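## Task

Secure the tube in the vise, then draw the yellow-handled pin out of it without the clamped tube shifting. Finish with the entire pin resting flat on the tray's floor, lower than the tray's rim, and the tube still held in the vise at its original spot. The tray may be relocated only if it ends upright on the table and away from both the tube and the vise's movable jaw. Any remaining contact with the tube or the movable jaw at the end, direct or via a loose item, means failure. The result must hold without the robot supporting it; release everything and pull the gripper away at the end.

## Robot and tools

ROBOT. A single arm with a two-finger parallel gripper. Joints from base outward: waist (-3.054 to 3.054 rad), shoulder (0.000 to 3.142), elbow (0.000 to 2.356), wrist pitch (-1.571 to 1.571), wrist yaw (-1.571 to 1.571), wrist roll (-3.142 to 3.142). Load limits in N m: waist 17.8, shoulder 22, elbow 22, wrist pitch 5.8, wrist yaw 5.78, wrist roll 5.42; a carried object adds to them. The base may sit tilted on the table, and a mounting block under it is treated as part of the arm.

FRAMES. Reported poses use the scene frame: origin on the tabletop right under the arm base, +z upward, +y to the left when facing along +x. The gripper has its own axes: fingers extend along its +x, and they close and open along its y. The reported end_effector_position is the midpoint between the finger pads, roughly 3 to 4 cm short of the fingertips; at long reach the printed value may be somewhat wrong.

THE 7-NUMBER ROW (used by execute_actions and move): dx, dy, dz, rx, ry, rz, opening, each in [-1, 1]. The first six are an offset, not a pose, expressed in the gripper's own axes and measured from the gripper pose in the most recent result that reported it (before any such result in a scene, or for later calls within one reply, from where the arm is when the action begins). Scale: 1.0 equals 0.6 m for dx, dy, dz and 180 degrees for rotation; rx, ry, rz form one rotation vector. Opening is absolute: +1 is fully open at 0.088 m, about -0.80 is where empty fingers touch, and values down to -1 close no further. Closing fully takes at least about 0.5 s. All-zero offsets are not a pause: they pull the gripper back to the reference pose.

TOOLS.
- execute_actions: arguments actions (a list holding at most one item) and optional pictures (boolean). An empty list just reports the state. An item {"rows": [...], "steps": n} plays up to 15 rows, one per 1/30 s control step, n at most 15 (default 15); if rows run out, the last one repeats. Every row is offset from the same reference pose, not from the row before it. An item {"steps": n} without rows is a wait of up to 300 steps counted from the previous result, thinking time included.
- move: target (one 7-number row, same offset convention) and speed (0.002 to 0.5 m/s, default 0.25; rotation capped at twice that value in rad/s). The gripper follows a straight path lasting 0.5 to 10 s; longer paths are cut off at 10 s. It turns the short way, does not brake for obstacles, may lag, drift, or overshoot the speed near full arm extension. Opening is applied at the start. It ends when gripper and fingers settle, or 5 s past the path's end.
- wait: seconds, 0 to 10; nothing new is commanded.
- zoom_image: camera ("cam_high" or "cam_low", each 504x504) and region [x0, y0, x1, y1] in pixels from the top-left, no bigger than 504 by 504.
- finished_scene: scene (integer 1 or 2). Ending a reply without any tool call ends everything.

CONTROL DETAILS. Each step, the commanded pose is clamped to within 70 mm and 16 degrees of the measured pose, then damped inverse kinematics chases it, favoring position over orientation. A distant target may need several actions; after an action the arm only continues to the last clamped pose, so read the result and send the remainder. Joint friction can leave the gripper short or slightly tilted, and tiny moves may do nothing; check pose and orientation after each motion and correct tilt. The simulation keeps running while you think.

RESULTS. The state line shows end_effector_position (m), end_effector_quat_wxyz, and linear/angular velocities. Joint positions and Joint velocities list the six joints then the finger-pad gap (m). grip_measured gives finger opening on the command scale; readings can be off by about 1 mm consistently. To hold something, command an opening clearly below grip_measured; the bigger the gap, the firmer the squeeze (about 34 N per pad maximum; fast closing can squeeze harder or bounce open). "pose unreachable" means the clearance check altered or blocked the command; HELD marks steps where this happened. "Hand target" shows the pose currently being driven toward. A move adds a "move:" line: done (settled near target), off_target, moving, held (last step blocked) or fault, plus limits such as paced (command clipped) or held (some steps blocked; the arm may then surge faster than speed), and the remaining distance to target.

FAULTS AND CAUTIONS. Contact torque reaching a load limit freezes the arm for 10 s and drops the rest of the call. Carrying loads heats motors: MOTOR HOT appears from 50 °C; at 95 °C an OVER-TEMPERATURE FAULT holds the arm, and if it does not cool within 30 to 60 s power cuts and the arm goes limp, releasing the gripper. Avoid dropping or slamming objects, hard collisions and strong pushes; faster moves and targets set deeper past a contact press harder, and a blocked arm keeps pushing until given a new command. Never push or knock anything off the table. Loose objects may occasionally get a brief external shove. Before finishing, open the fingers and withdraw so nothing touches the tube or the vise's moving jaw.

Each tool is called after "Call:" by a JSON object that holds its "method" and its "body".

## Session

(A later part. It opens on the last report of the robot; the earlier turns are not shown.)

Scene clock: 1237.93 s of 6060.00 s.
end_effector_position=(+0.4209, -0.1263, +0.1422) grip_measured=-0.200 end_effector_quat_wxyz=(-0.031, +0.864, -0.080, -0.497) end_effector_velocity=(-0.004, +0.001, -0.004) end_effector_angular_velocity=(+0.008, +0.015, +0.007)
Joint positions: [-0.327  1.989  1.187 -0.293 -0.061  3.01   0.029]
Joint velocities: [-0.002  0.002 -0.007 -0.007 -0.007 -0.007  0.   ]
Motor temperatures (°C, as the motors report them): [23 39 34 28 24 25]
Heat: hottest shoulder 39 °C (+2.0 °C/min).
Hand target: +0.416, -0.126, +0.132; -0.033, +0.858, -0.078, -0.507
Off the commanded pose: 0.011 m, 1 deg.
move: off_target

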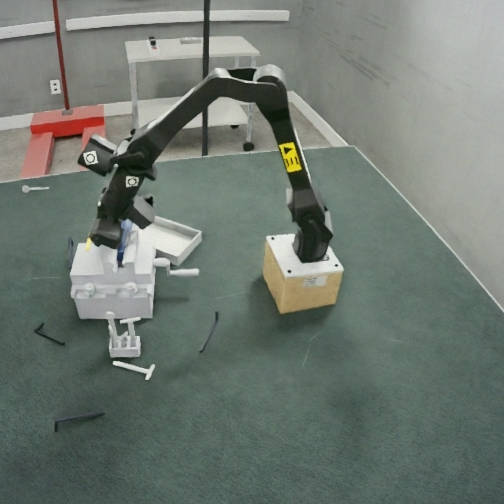

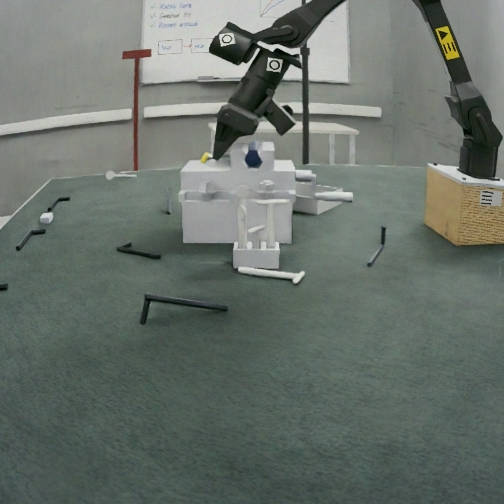

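Near finger is in front of the shaft. Close.

Call:
{"method": "move", "body": {"target": [0,0,0,0,0,0,-0.85], "speed": 0.04}}

Scene clock: 1241.10 s of 6060.00 s.
end_effector_position=(+0.4209, -0.1263, +0.1420) grip_measured=-0.651 end_effector_quat_wxyz=(-0.031, +0.864, -0.080, -0.497) end_effector_velocity=(-0.005, -0.001, -0.002) end_effector_angular_velocity=(+0.004, +0.022, -0.013)
Joint positions: [-0.327  1.989  1.187 -0.292 -0.061  3.01   0.007]
Joint velocities: [-0.002 -0.002 -0.002 -0.022  0.007  0.007  0.   ]
Motor temperatures (°C, as the motors report them): [23 39 34 28 24 25]
Heat: hottest shoulder 39 °C (+2.0 °C/min).
Hand target: +0.421, -0.126, +0.142; -0.031, +0.864, -0.080, -0.497
Off the commanded pose: 0.000 m, 0 deg.
move: done

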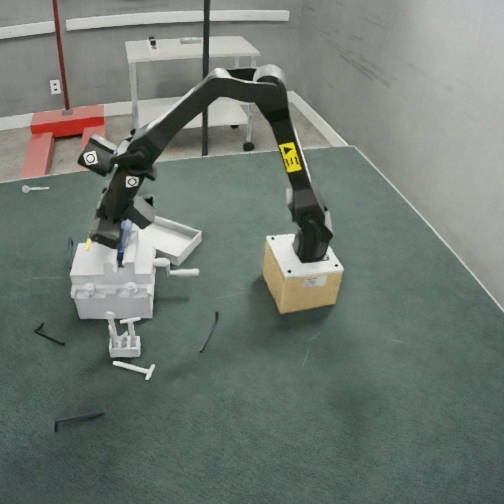

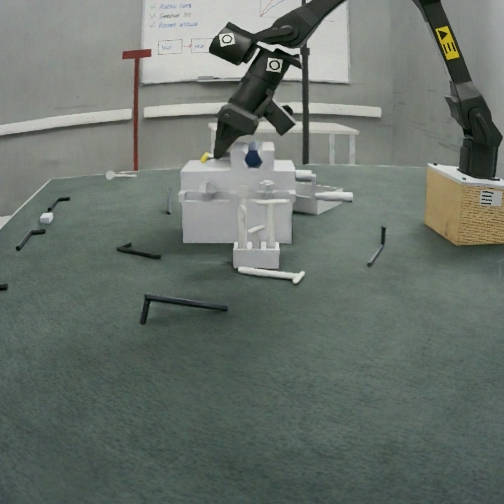

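Call:
{"method": "move", "body": {"target": [0.03,0,-0.042,0,0,0,-0.85], "speed": 0.03}}

Call:
{"method": "move", "body": {"target": [0.03,0,-0.042,0,0,0,-0.85], "speed": 0.03}}

Call:
{"method": "zoom_image", "body": {"camera": "cam_high", "region": [30,130,250,310]}}

Call:
{"method": "zoom_image", "body": {"camera": "cam_low", "region": [150,20,370,200]}}

Scene clock: 1251.63 s of 6060.00 s.
end_effector_position=(+0.4490, -0.1327, +0.1426) grip_measured=-0.653 end_effector_quat_wxyz=(-0.032, +0.865, -0.082, -0.494) end_effector_velocity=(-0.003, +0.003, -0.000) end_effector_angular_velocity=(+0.032, +0.008, +0.017)
Joint positions: [-0.32   2.082  1.322 -0.328 -0.057  3.021  0.007]
Joint velocities: [-0.007 -0.002  0.002 -0.022 -0.037 -0.007 -0.   ]
Motor temperatures (°C, as the motors report them): [23 40 34 28 24 25]
Heat: hottest shoulder 40 °C (+4.0 °C/min).
Hand target: +0.451, -0.132, +0.139; -0.031, +0.864, -0.080, -0.497
Off the commanded pose: 0.004 m, 0 deg.
move: done

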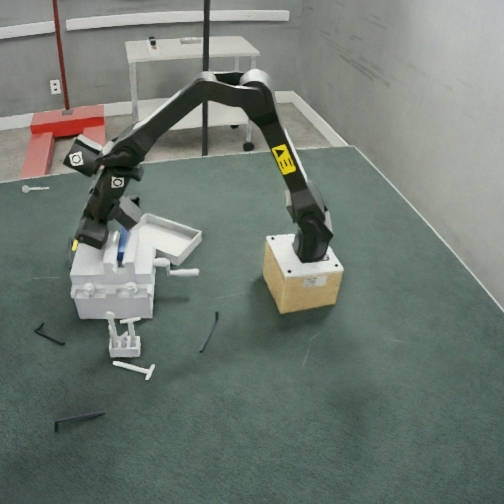

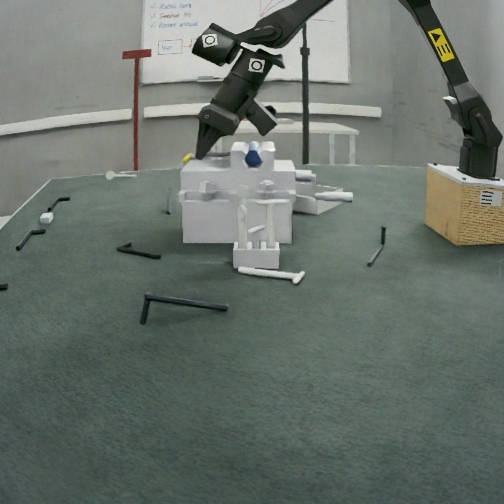

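Scene clock: 1252.93 s of 6060.00 s.
end_effector_position=(+0.4769, -0.1390, +0.1431) grip_measured=-0.653 end_effector_quat_wxyz=(-0.031, +0.867, -0.082, -0.491) end_effector_velocity=(-0.003, +0.003, -0.003) end_effector_angular_velocity=(+0.009, +0.020, +0.012)
Joint positions: [-0.315  2.176  1.47  -0.375 -0.055  3.025  0.007]
Joint velocities: [ 0.002  0.002  0.002 -0.022 -0.007 -0.007 -0.   ]
Motor temperatures (°C, as the motors report them): [23 40 35 28 24 25]
Heat: hottest shoulder 40 °C (+4.0 °C/min).
Hand target: +0.479, -0.138, +0.140; -0.032, +0.865, -0.082, -0.494
Off the commanded pose: 0.004 m, 0 deg.
move: done

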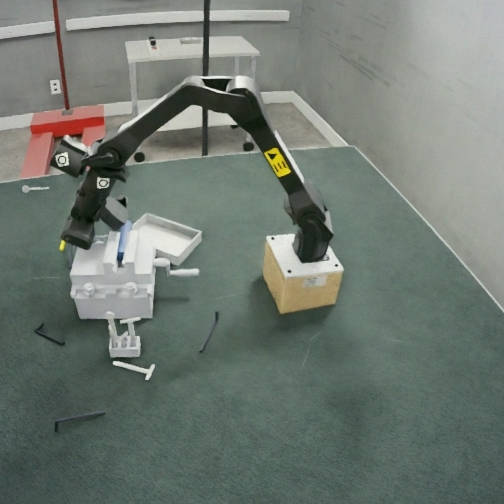

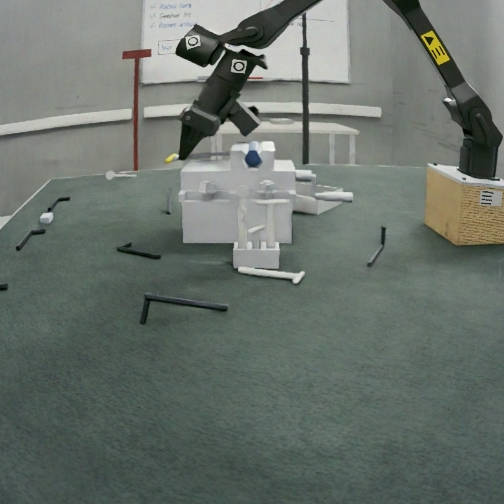

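Region (30, 130, 250, 310) of cam_high's 504x504 image, scaled by 2.291, with more detail than that image has; it fills the top 412 rows of this view, and the rest is white.

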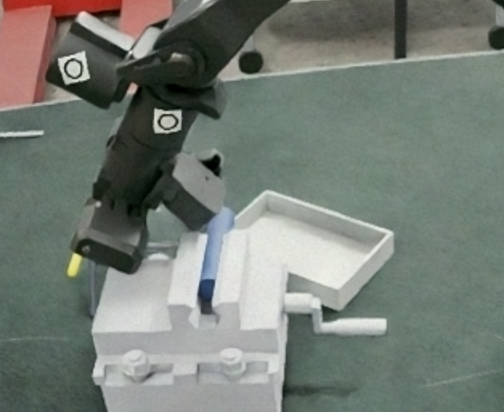

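Region (150, 20, 370, 200) of cam_low's 504x504 image, scaled by 2.291, with more detail than that image has; it fills the top 412 rows of this view, and the rest is white.

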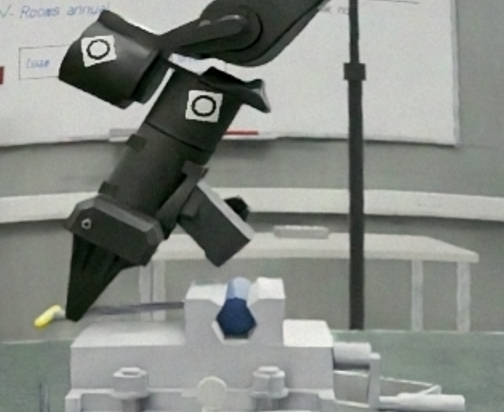

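One more, then lift.

Call:
{"method": "move", "body": {"target": [0.03,0,-0.042,0,0,0,-0.85], "speed": 0.03}}

Call:
{"method": "zoom_image", "body": {"camera": "cam_low", "region": [100,20,320,200]}}

Scene clock: 1258.30 s of 6060.00 s.
end_effector_position=(+0.5050, -0.1456, +0.1445) grip_measured=-0.653 end_effector_quat_wxyz=(-0.031, +0.868, -0.082, -0.489) end_effector_velocity=(+0.000, -0.000, +0.001) end_effector_angular_velocity=(+0.003, +0.001, +0.008)
Joint positions: [-0.311  2.275  1.634 -0.434 -0.054  3.029  0.007]
Joint velocities: [-0.002  0.002  0.007 -0.007 -0.007 -0.007 -0.   ]
Motor temperatures (°C, as the motors report them): [23 41 35 28 24 25]
Heat: hottest shoulder 41 °C (+5.1 °C/min).
Hand target: +0.507, -0.145, +0.140; -0.032, +0.867, -0.082, -0.491
Off the commanded pose: 0.005 m, 0 deg.
move: done

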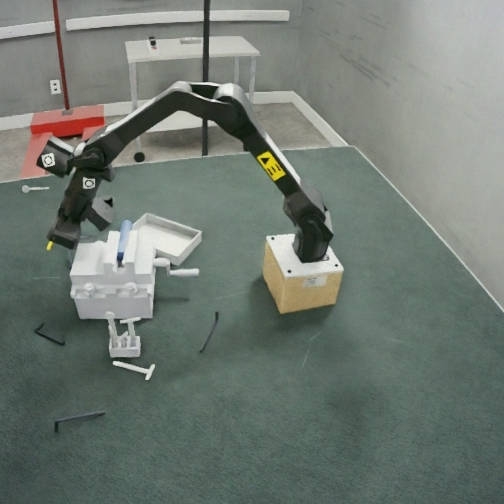

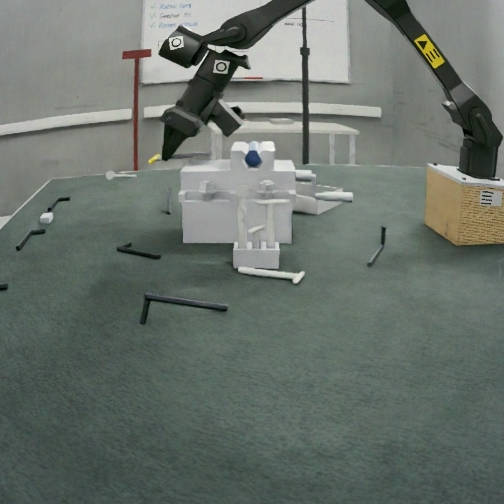

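Region (100, 20, 320, 200) of cam_low's 504x504 image, scaled by 2.291, with more detail than that image has; it fills the top 412 rows of this view, and the rest is white.

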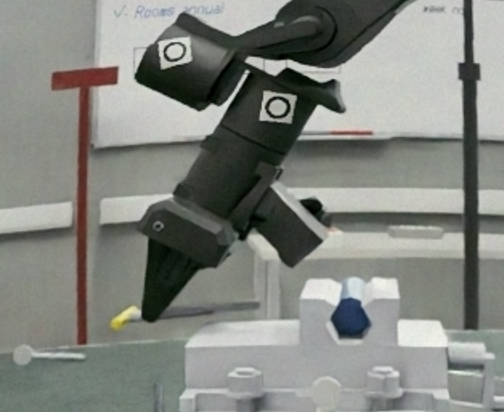

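Call:
{"method": "move", "body": {"target": [-0.072,0,-0.042,0,0,0,-0.85], "speed": 0.06}}

Call:
{"method": "move", "body": {"target": [-0.155,0.215,0.268,0,0,0,-0.85], "speed": 0.1}}

Call:
{"method": "move", "body": {"target": [0.1,0,0.058,0.096,0,0.055,-0.85], "speed": 0.06}}

Call:
{"method": "zoom_image", "body": {"camera": "cam_high", "region": [30,130,250,310]}}

Call:
{"method": "zoom_image", "body": {"camera": "cam_low", "region": [200,50,420,230]}}

Scene clock: 1272.67 s of 6060.00 s.
end_effector_position=(+0.5024, -0.1441, +0.1859) grip_measured=-0.653 end_effector_quat_wxyz=(-0.033, +0.864, -0.081, -0.497) end_effector_velocity=(-0.005, -0.001, -0.002) end_effector_angular_velocity=(-0.010, +0.025, +0.013)
Joint positions: [-0.31   2.229  1.739 -0.603 -0.054  3.03   0.007]
Joint velocities: [-0.002 -0.002 -0.002 -0.022  0.007 -0.022 -0.   ]
Motor temperatures (°C, as the motors report them): [23 43 36 28 24 25]
Heat: hottest shoulder 43 °C (+7.0 °C/min).
Hand target: +0.505, -0.144, +0.194; -0.031, +0.868, -0.082, -0.489
Off the commanded pose: 0.009 m, 1 deg.
move: off_target

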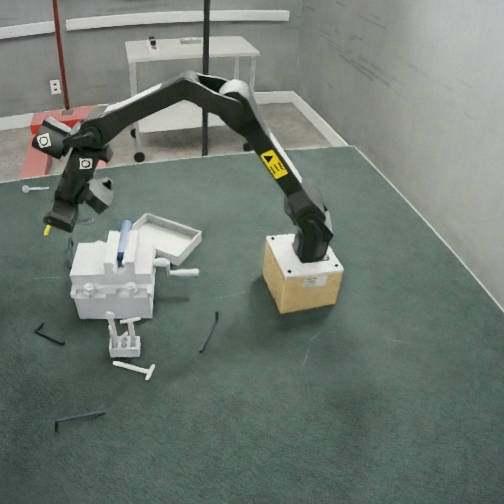

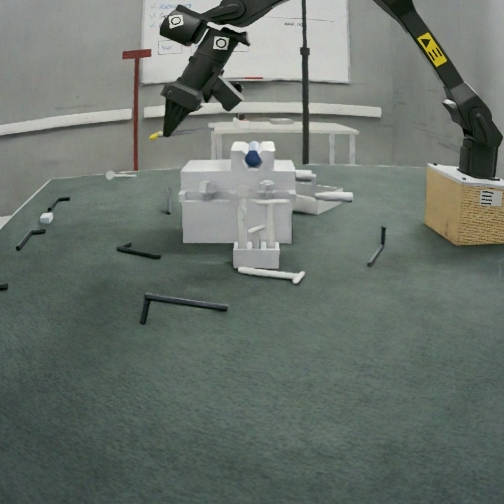

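Scene clock: 1275.30 s of 6060.00 s.
end_effector_position=(+0.2990, -0.2403, +0.1906) grip_measured=-0.653 end_effector_quat_wxyz=(-0.031, +0.864, -0.083, -0.495) end_effector_velocity=(-0.004, +0.005, -0.003) end_effector_angular_velocity=(+0.022, +0.008, +0.022)
Joint positions: [-0.789  1.756  1.107 -0.508 -0.259  2.594  0.007]
Joint velocities: [-0.007 -0.002 -0.007 -0.022 -0.022 -0.022  0.   ]
Motor temperatures (°C, as the motors report them): [23 43 36 28 24 25]
Heat: hottest shoulder 43 °C (+6.1 °C/min).
Hand target: +0.296, -0.238, +0.190; -0.032, +0.864, -0.082, -0.495
Off the commanded pose: 0.003 m, 0 deg.
move: done

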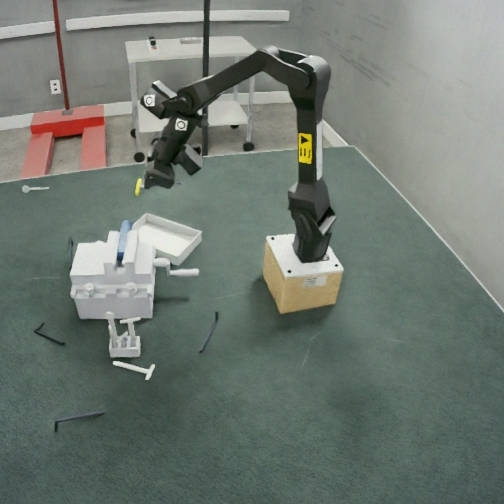

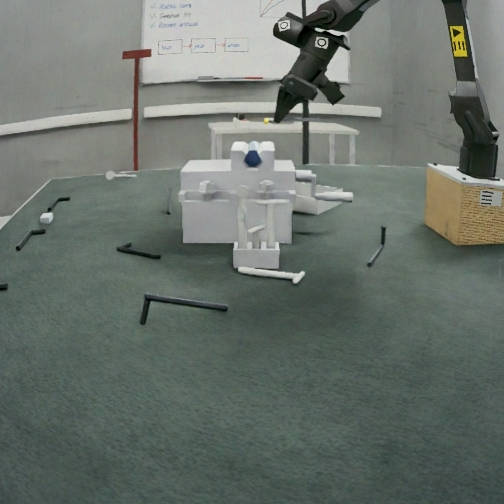

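Scene clock: 1278.47 s of 6060.00 s.
end_effector_position=(+0.3004, -0.2451, +0.1275) grip_measured=-0.654 end_effector_quat_wxyz=(-0.115, +0.843, -0.232, -0.472) end_effector_velocity=(+0.001, -0.000, +0.001) end_effector_angular_velocity=(+0.003, -0.012, -0.005)
Joint positions: [-0.725  1.842  0.903 -0.131 -0.071  2.964  0.007]
Joint velocities: [-0.002 -0.002 -0.002  0.007 -0.007  0.007 -0.   ]
Motor temperatures (°C, as the motors report them): [23 43 36 28 24 25]
Heat: hottest shoulder 43 °C (+5.0 °C/min).
Hand target: +0.298, -0.242, +0.121; -0.118, +0.839, -0.230, -0.479
Off the commanded pose: 0.007 m, 1 deg.
move: done

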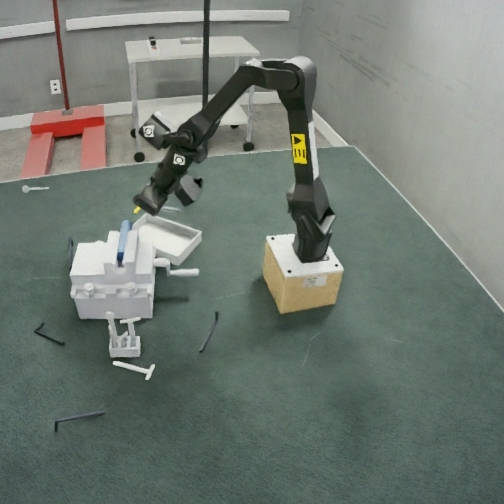

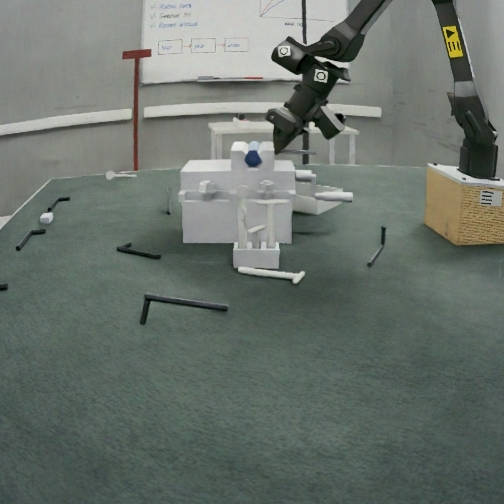

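Region (30, 130, 250, 310) of cam_high's 504x504 image, scaled by 2.291, with more detail than that image has; it fills the top 412 rows of this view, and the rest is white.

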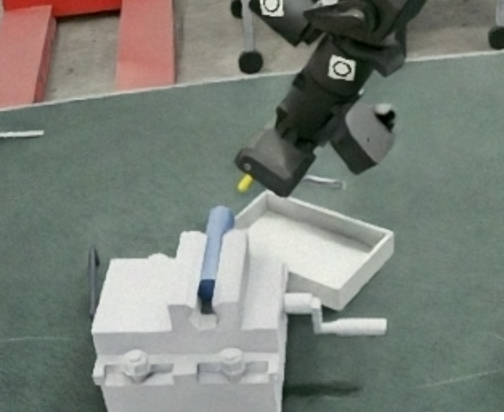

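Region (200, 50, 420, 230) of cam_low's 504x504 image, scaled by 2.291, with more detail than that image has; it fills the top 412 rows of this view, and the rest is white.

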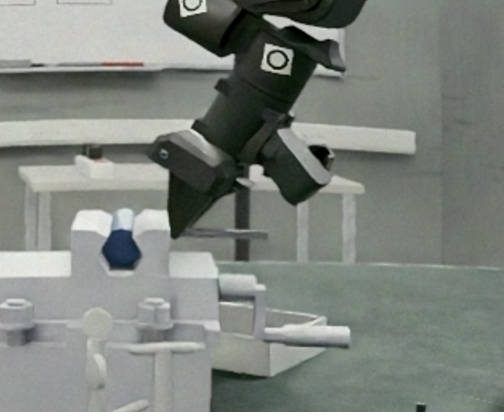

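Call:
{"method": "move", "body": {"target": [0.08,0,0.05,0,0,0,-0.85], "speed": 0.05}}

Call:
{"method": "zoom_image", "body": {"camera": "cam_high", "region": [80,150,250,290]}}

Call:
{"method": "zoom_image", "body": {"camera": "cam_low", "region": [200,50,420,230]}}

Scene clock: 1285.47 s of 6060.00 s.
end_effector_position=(+0.3026, -0.2478, +0.0767) grip_measured=-0.655 end_effector_quat_wxyz=(-0.112, +0.846, -0.234, -0.466) end_effector_velocity=(-0.001, +0.001, -0.002) end_effector_angular_velocity=(+0.003, -0.000, +0.008)
Joint positions: [-0.728  1.997  0.835  0.107 -0.071  2.961  0.007]
Joint velocities: [-0.002  0.002 -0.007  0.007 -0.007 -0.007 -0.   ]
Motor temperatures (°C, as the motors report them): [23 41 35 29 24 25]
Heat: hottest shoulder 41 °C (+2.0 °C/min).
Hand target: +0.299, -0.246, +0.071; -0.115, +0.843, -0.232, -0.472
Off the commanded pose: 0.007 m, 1 deg.
move: done

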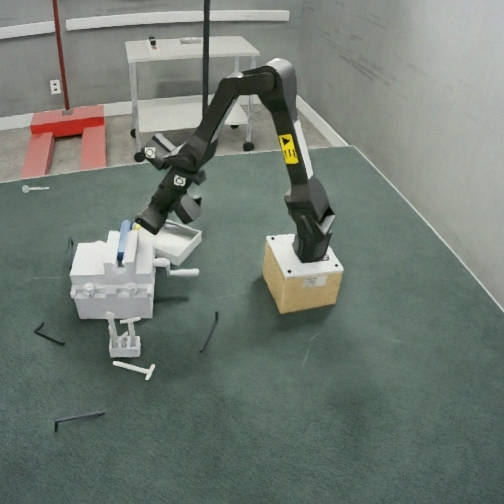

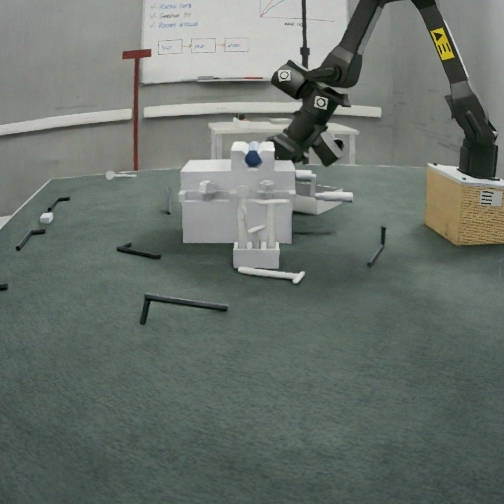

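Region (80, 150, 250, 290) of cam_high's 504x504 image, scaled by 2.965, with more detail than that image has; it fills the top 415 rows of this view, and the rest is white.

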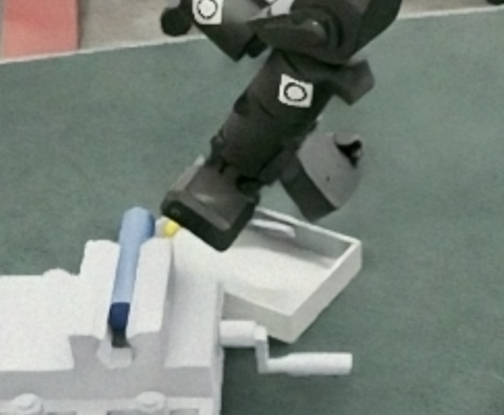

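Region (200, 50, 420, 230) of cam_low's 504x504 image, scaled by 2.291, with more detail than that image has; it fills the top 412 rows of this view, and the rest is white.

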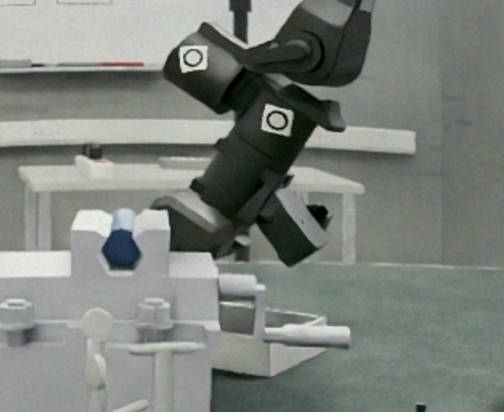

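Call:
{"method": "move", "body": {"target": [-0.012,-0.04,0.022,0,0,0,-0.85], "speed": 0.05}}

Call:
{"method": "move", "body": {"target": [0.045,0,0.028,0,0,0,-0.85], "speed": 0.03}}

Call:
{"method": "zoom_image", "body": {"camera": "cam_high", "region": [80,150,250,290]}}

Scene clock: 1291.13 s of 6060.00 s.
end_effector_position=(+0.3026, -0.2210, +0.0735) grip_measured=-0.655 end_effector_quat_wxyz=(-0.112, +0.845, -0.233, -0.467) end_effector_velocity=(+0.001, +0.002, +0.003) end_effector_angular_velocity=(+0.007, -0.008, +0.000)
Joint positions: [-0.661  1.963  0.762  0.145 -0.039  3.019  0.007]
Joint velocities: [ 0.002 -0.012 -0.002 -0.007 -0.007  0.007  0.   ]
Motor temperatures (°C, as the motors report them): [23 41 35 29 24 25]
Heat: hottest shoulder 41 °C (+2.0 °C/min).
Hand target: +0.302, -0.219, +0.075; -0.112, +0.846, -0.234, -0.466
Off the commanded pose: 0.002 m, 0 deg.
move: done

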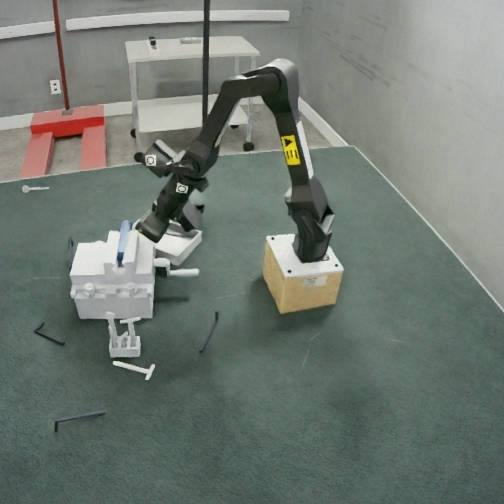

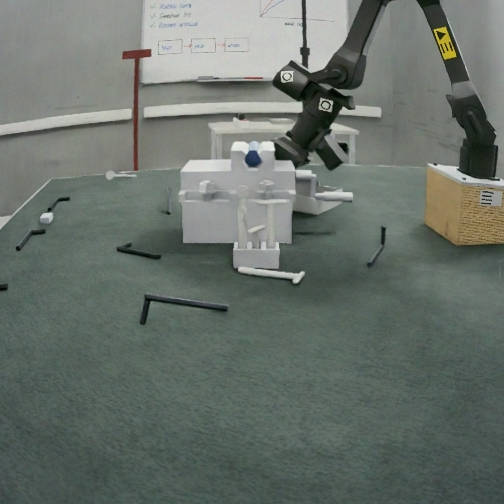

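Scene clock: 1292.43 s of 6060.00 s.
end_effector_position=(+0.3074, -0.2229, +0.0579) grip_measured=-0.655 end_effector_quat_wxyz=(-0.118, +0.857, -0.224, -0.449) end_effector_velocity=(-0.001, -0.001, -0.001) end_effector_angular_velocity=(+0.015, -0.012, -0.021)
Joint positions: [-0.674  2.033  0.743  0.267 -0.081  3.017  0.007]
Joint velocities: [-0.007  0.002 -0.002  0.007 -0.007  0.022 -0.   ]
Motor temperatures (°C, as the motors report them): [23 41 35 29 24 25]
Heat: hottest shoulder 41 °C (+2.0 °C/min).
Hand target: +0.302, -0.221, +0.042; -0.112, +0.845, -0.232, -0.468
Off the commanded pose: 0.017 m, 3 deg.
move: off_target

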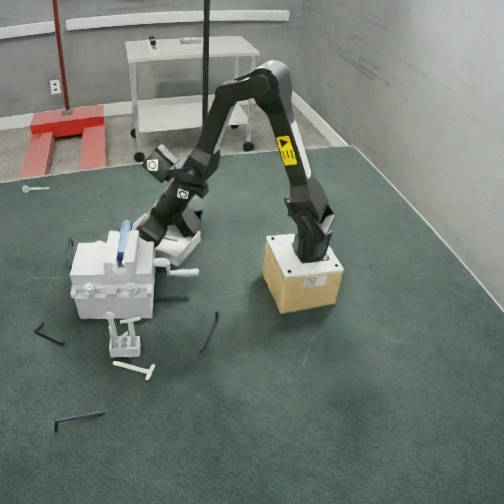

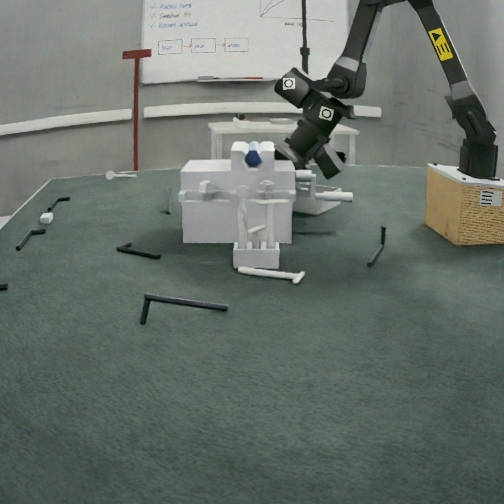

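Region (80, 150, 250, 290) of cam_high's 504x504 image, scaled by 2.965, with more detail than that image has; it fills the top 415 rows of this view, and the rest is white.

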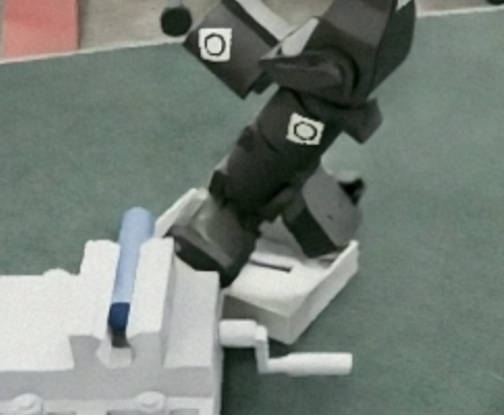

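Call:
{"method": "move", "body": {"target": [0,0,0,0,0,0,-0.3], "speed": 0.03}}

Call:
{"method": "move", "body": {"target": [-0.25,0,-0.05,0,0,0,-0.3], "speed": 0.1}}

Call:
{"method": "zoom_image", "body": {"camera": "cam_high", "region": [80,150,250,290]}}

Scene clock: 1297.73 s of 6060.00 s.
end_effector_position=(+0.3079, -0.2231, +0.0592) grip_measured=-0.300 end_effector_quat_wxyz=(-0.119, +0.859, -0.222, -0.446) end_effector_velocity=(+0.004, -0.001, +0.005) end_effector_angular_velocity=(-0.023, -0.019, +0.024)
Joint positions: [-0.677  2.03   0.742  0.269 -0.088  3.016  0.024]
Joint velocities: [ 0.002 -0.007 -0.002  0.022 -0.007 -0.022  0.   ]
Motor temperatures (°C, as the motors report them): [23 39 34 30 24 25]
Heat: hottest shoulder 39 °C (+0.0 °C/min).
Hand target: +0.307, -0.223, +0.058; -0.118, +0.857, -0.224, -0.449
Off the commanded pose: 0.001 m, 0 deg.
move: done

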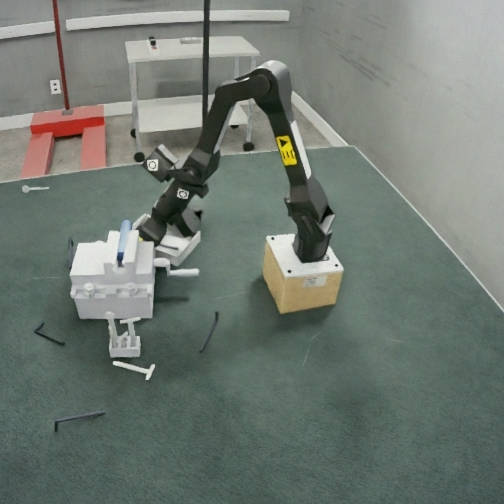

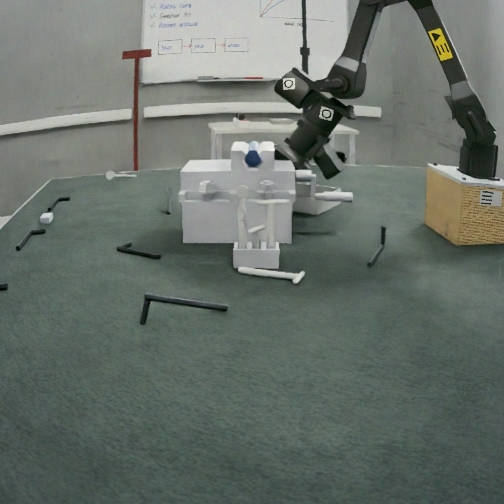

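Scene clock: 1299.63 s of 6060.00 s.
end_effector_position=(+0.2546, -0.1923, +0.1963) grip_measured=-0.300 end_effector_quat_wxyz=(-0.121, +0.856, -0.221, -0.450) end_effector_velocity=(-0.003, -0.000, -0.003) end_effector_angular_velocity=(-0.000, +0.015, -0.000)
Joint positions: [-0.708  1.421  0.767 -0.378 -0.104  2.989  0.024]
Joint velocities: [-0.002  0.002 -0.002 -0.007  0.007 -0.007 -0.   ]
Motor temperatures (°C, as the motors report them): [23 39 34 29 24 25]
Heat: hottest shoulder 39 °C (+0.0 °C/min).
Hand target: +0.255, -0.194, +0.200; -0.119, +0.859, -0.222, -0.446
Off the commanded pose: 0.003 m, 1 deg.
move: done

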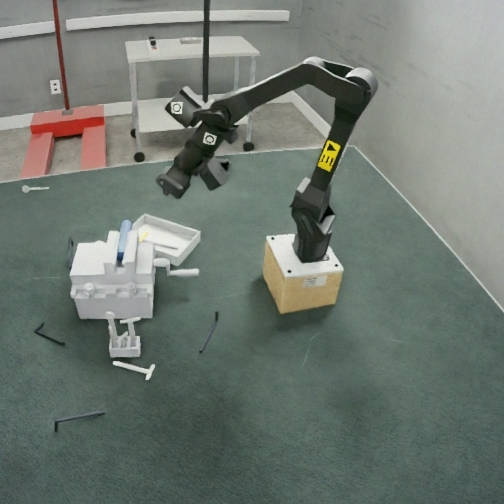

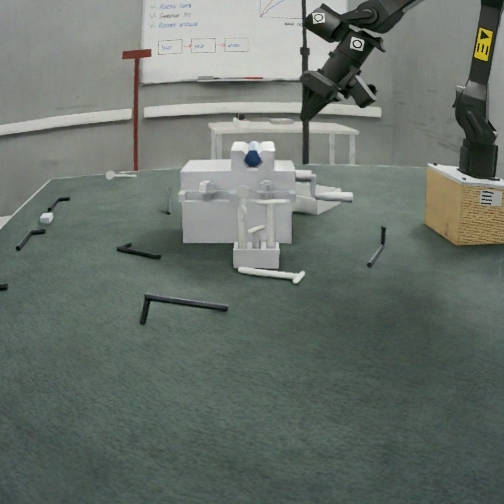

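Region (80, 150, 250, 290) of cam_high's 504x504 image, scaled by 2.965, with more detail than that image has; it fills the top 415 rows of this view, and the rest is white.

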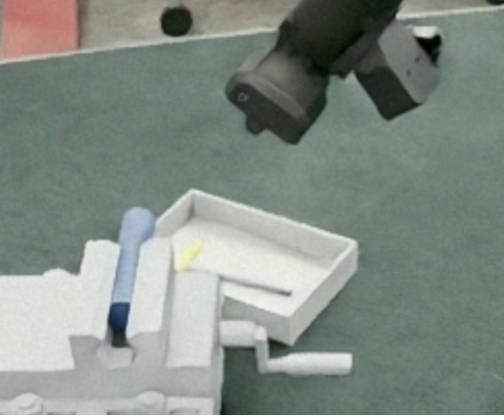

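Call:
{"method": "finished_scene", "body": {"scene": 2}}

The scene is finished: the task was done.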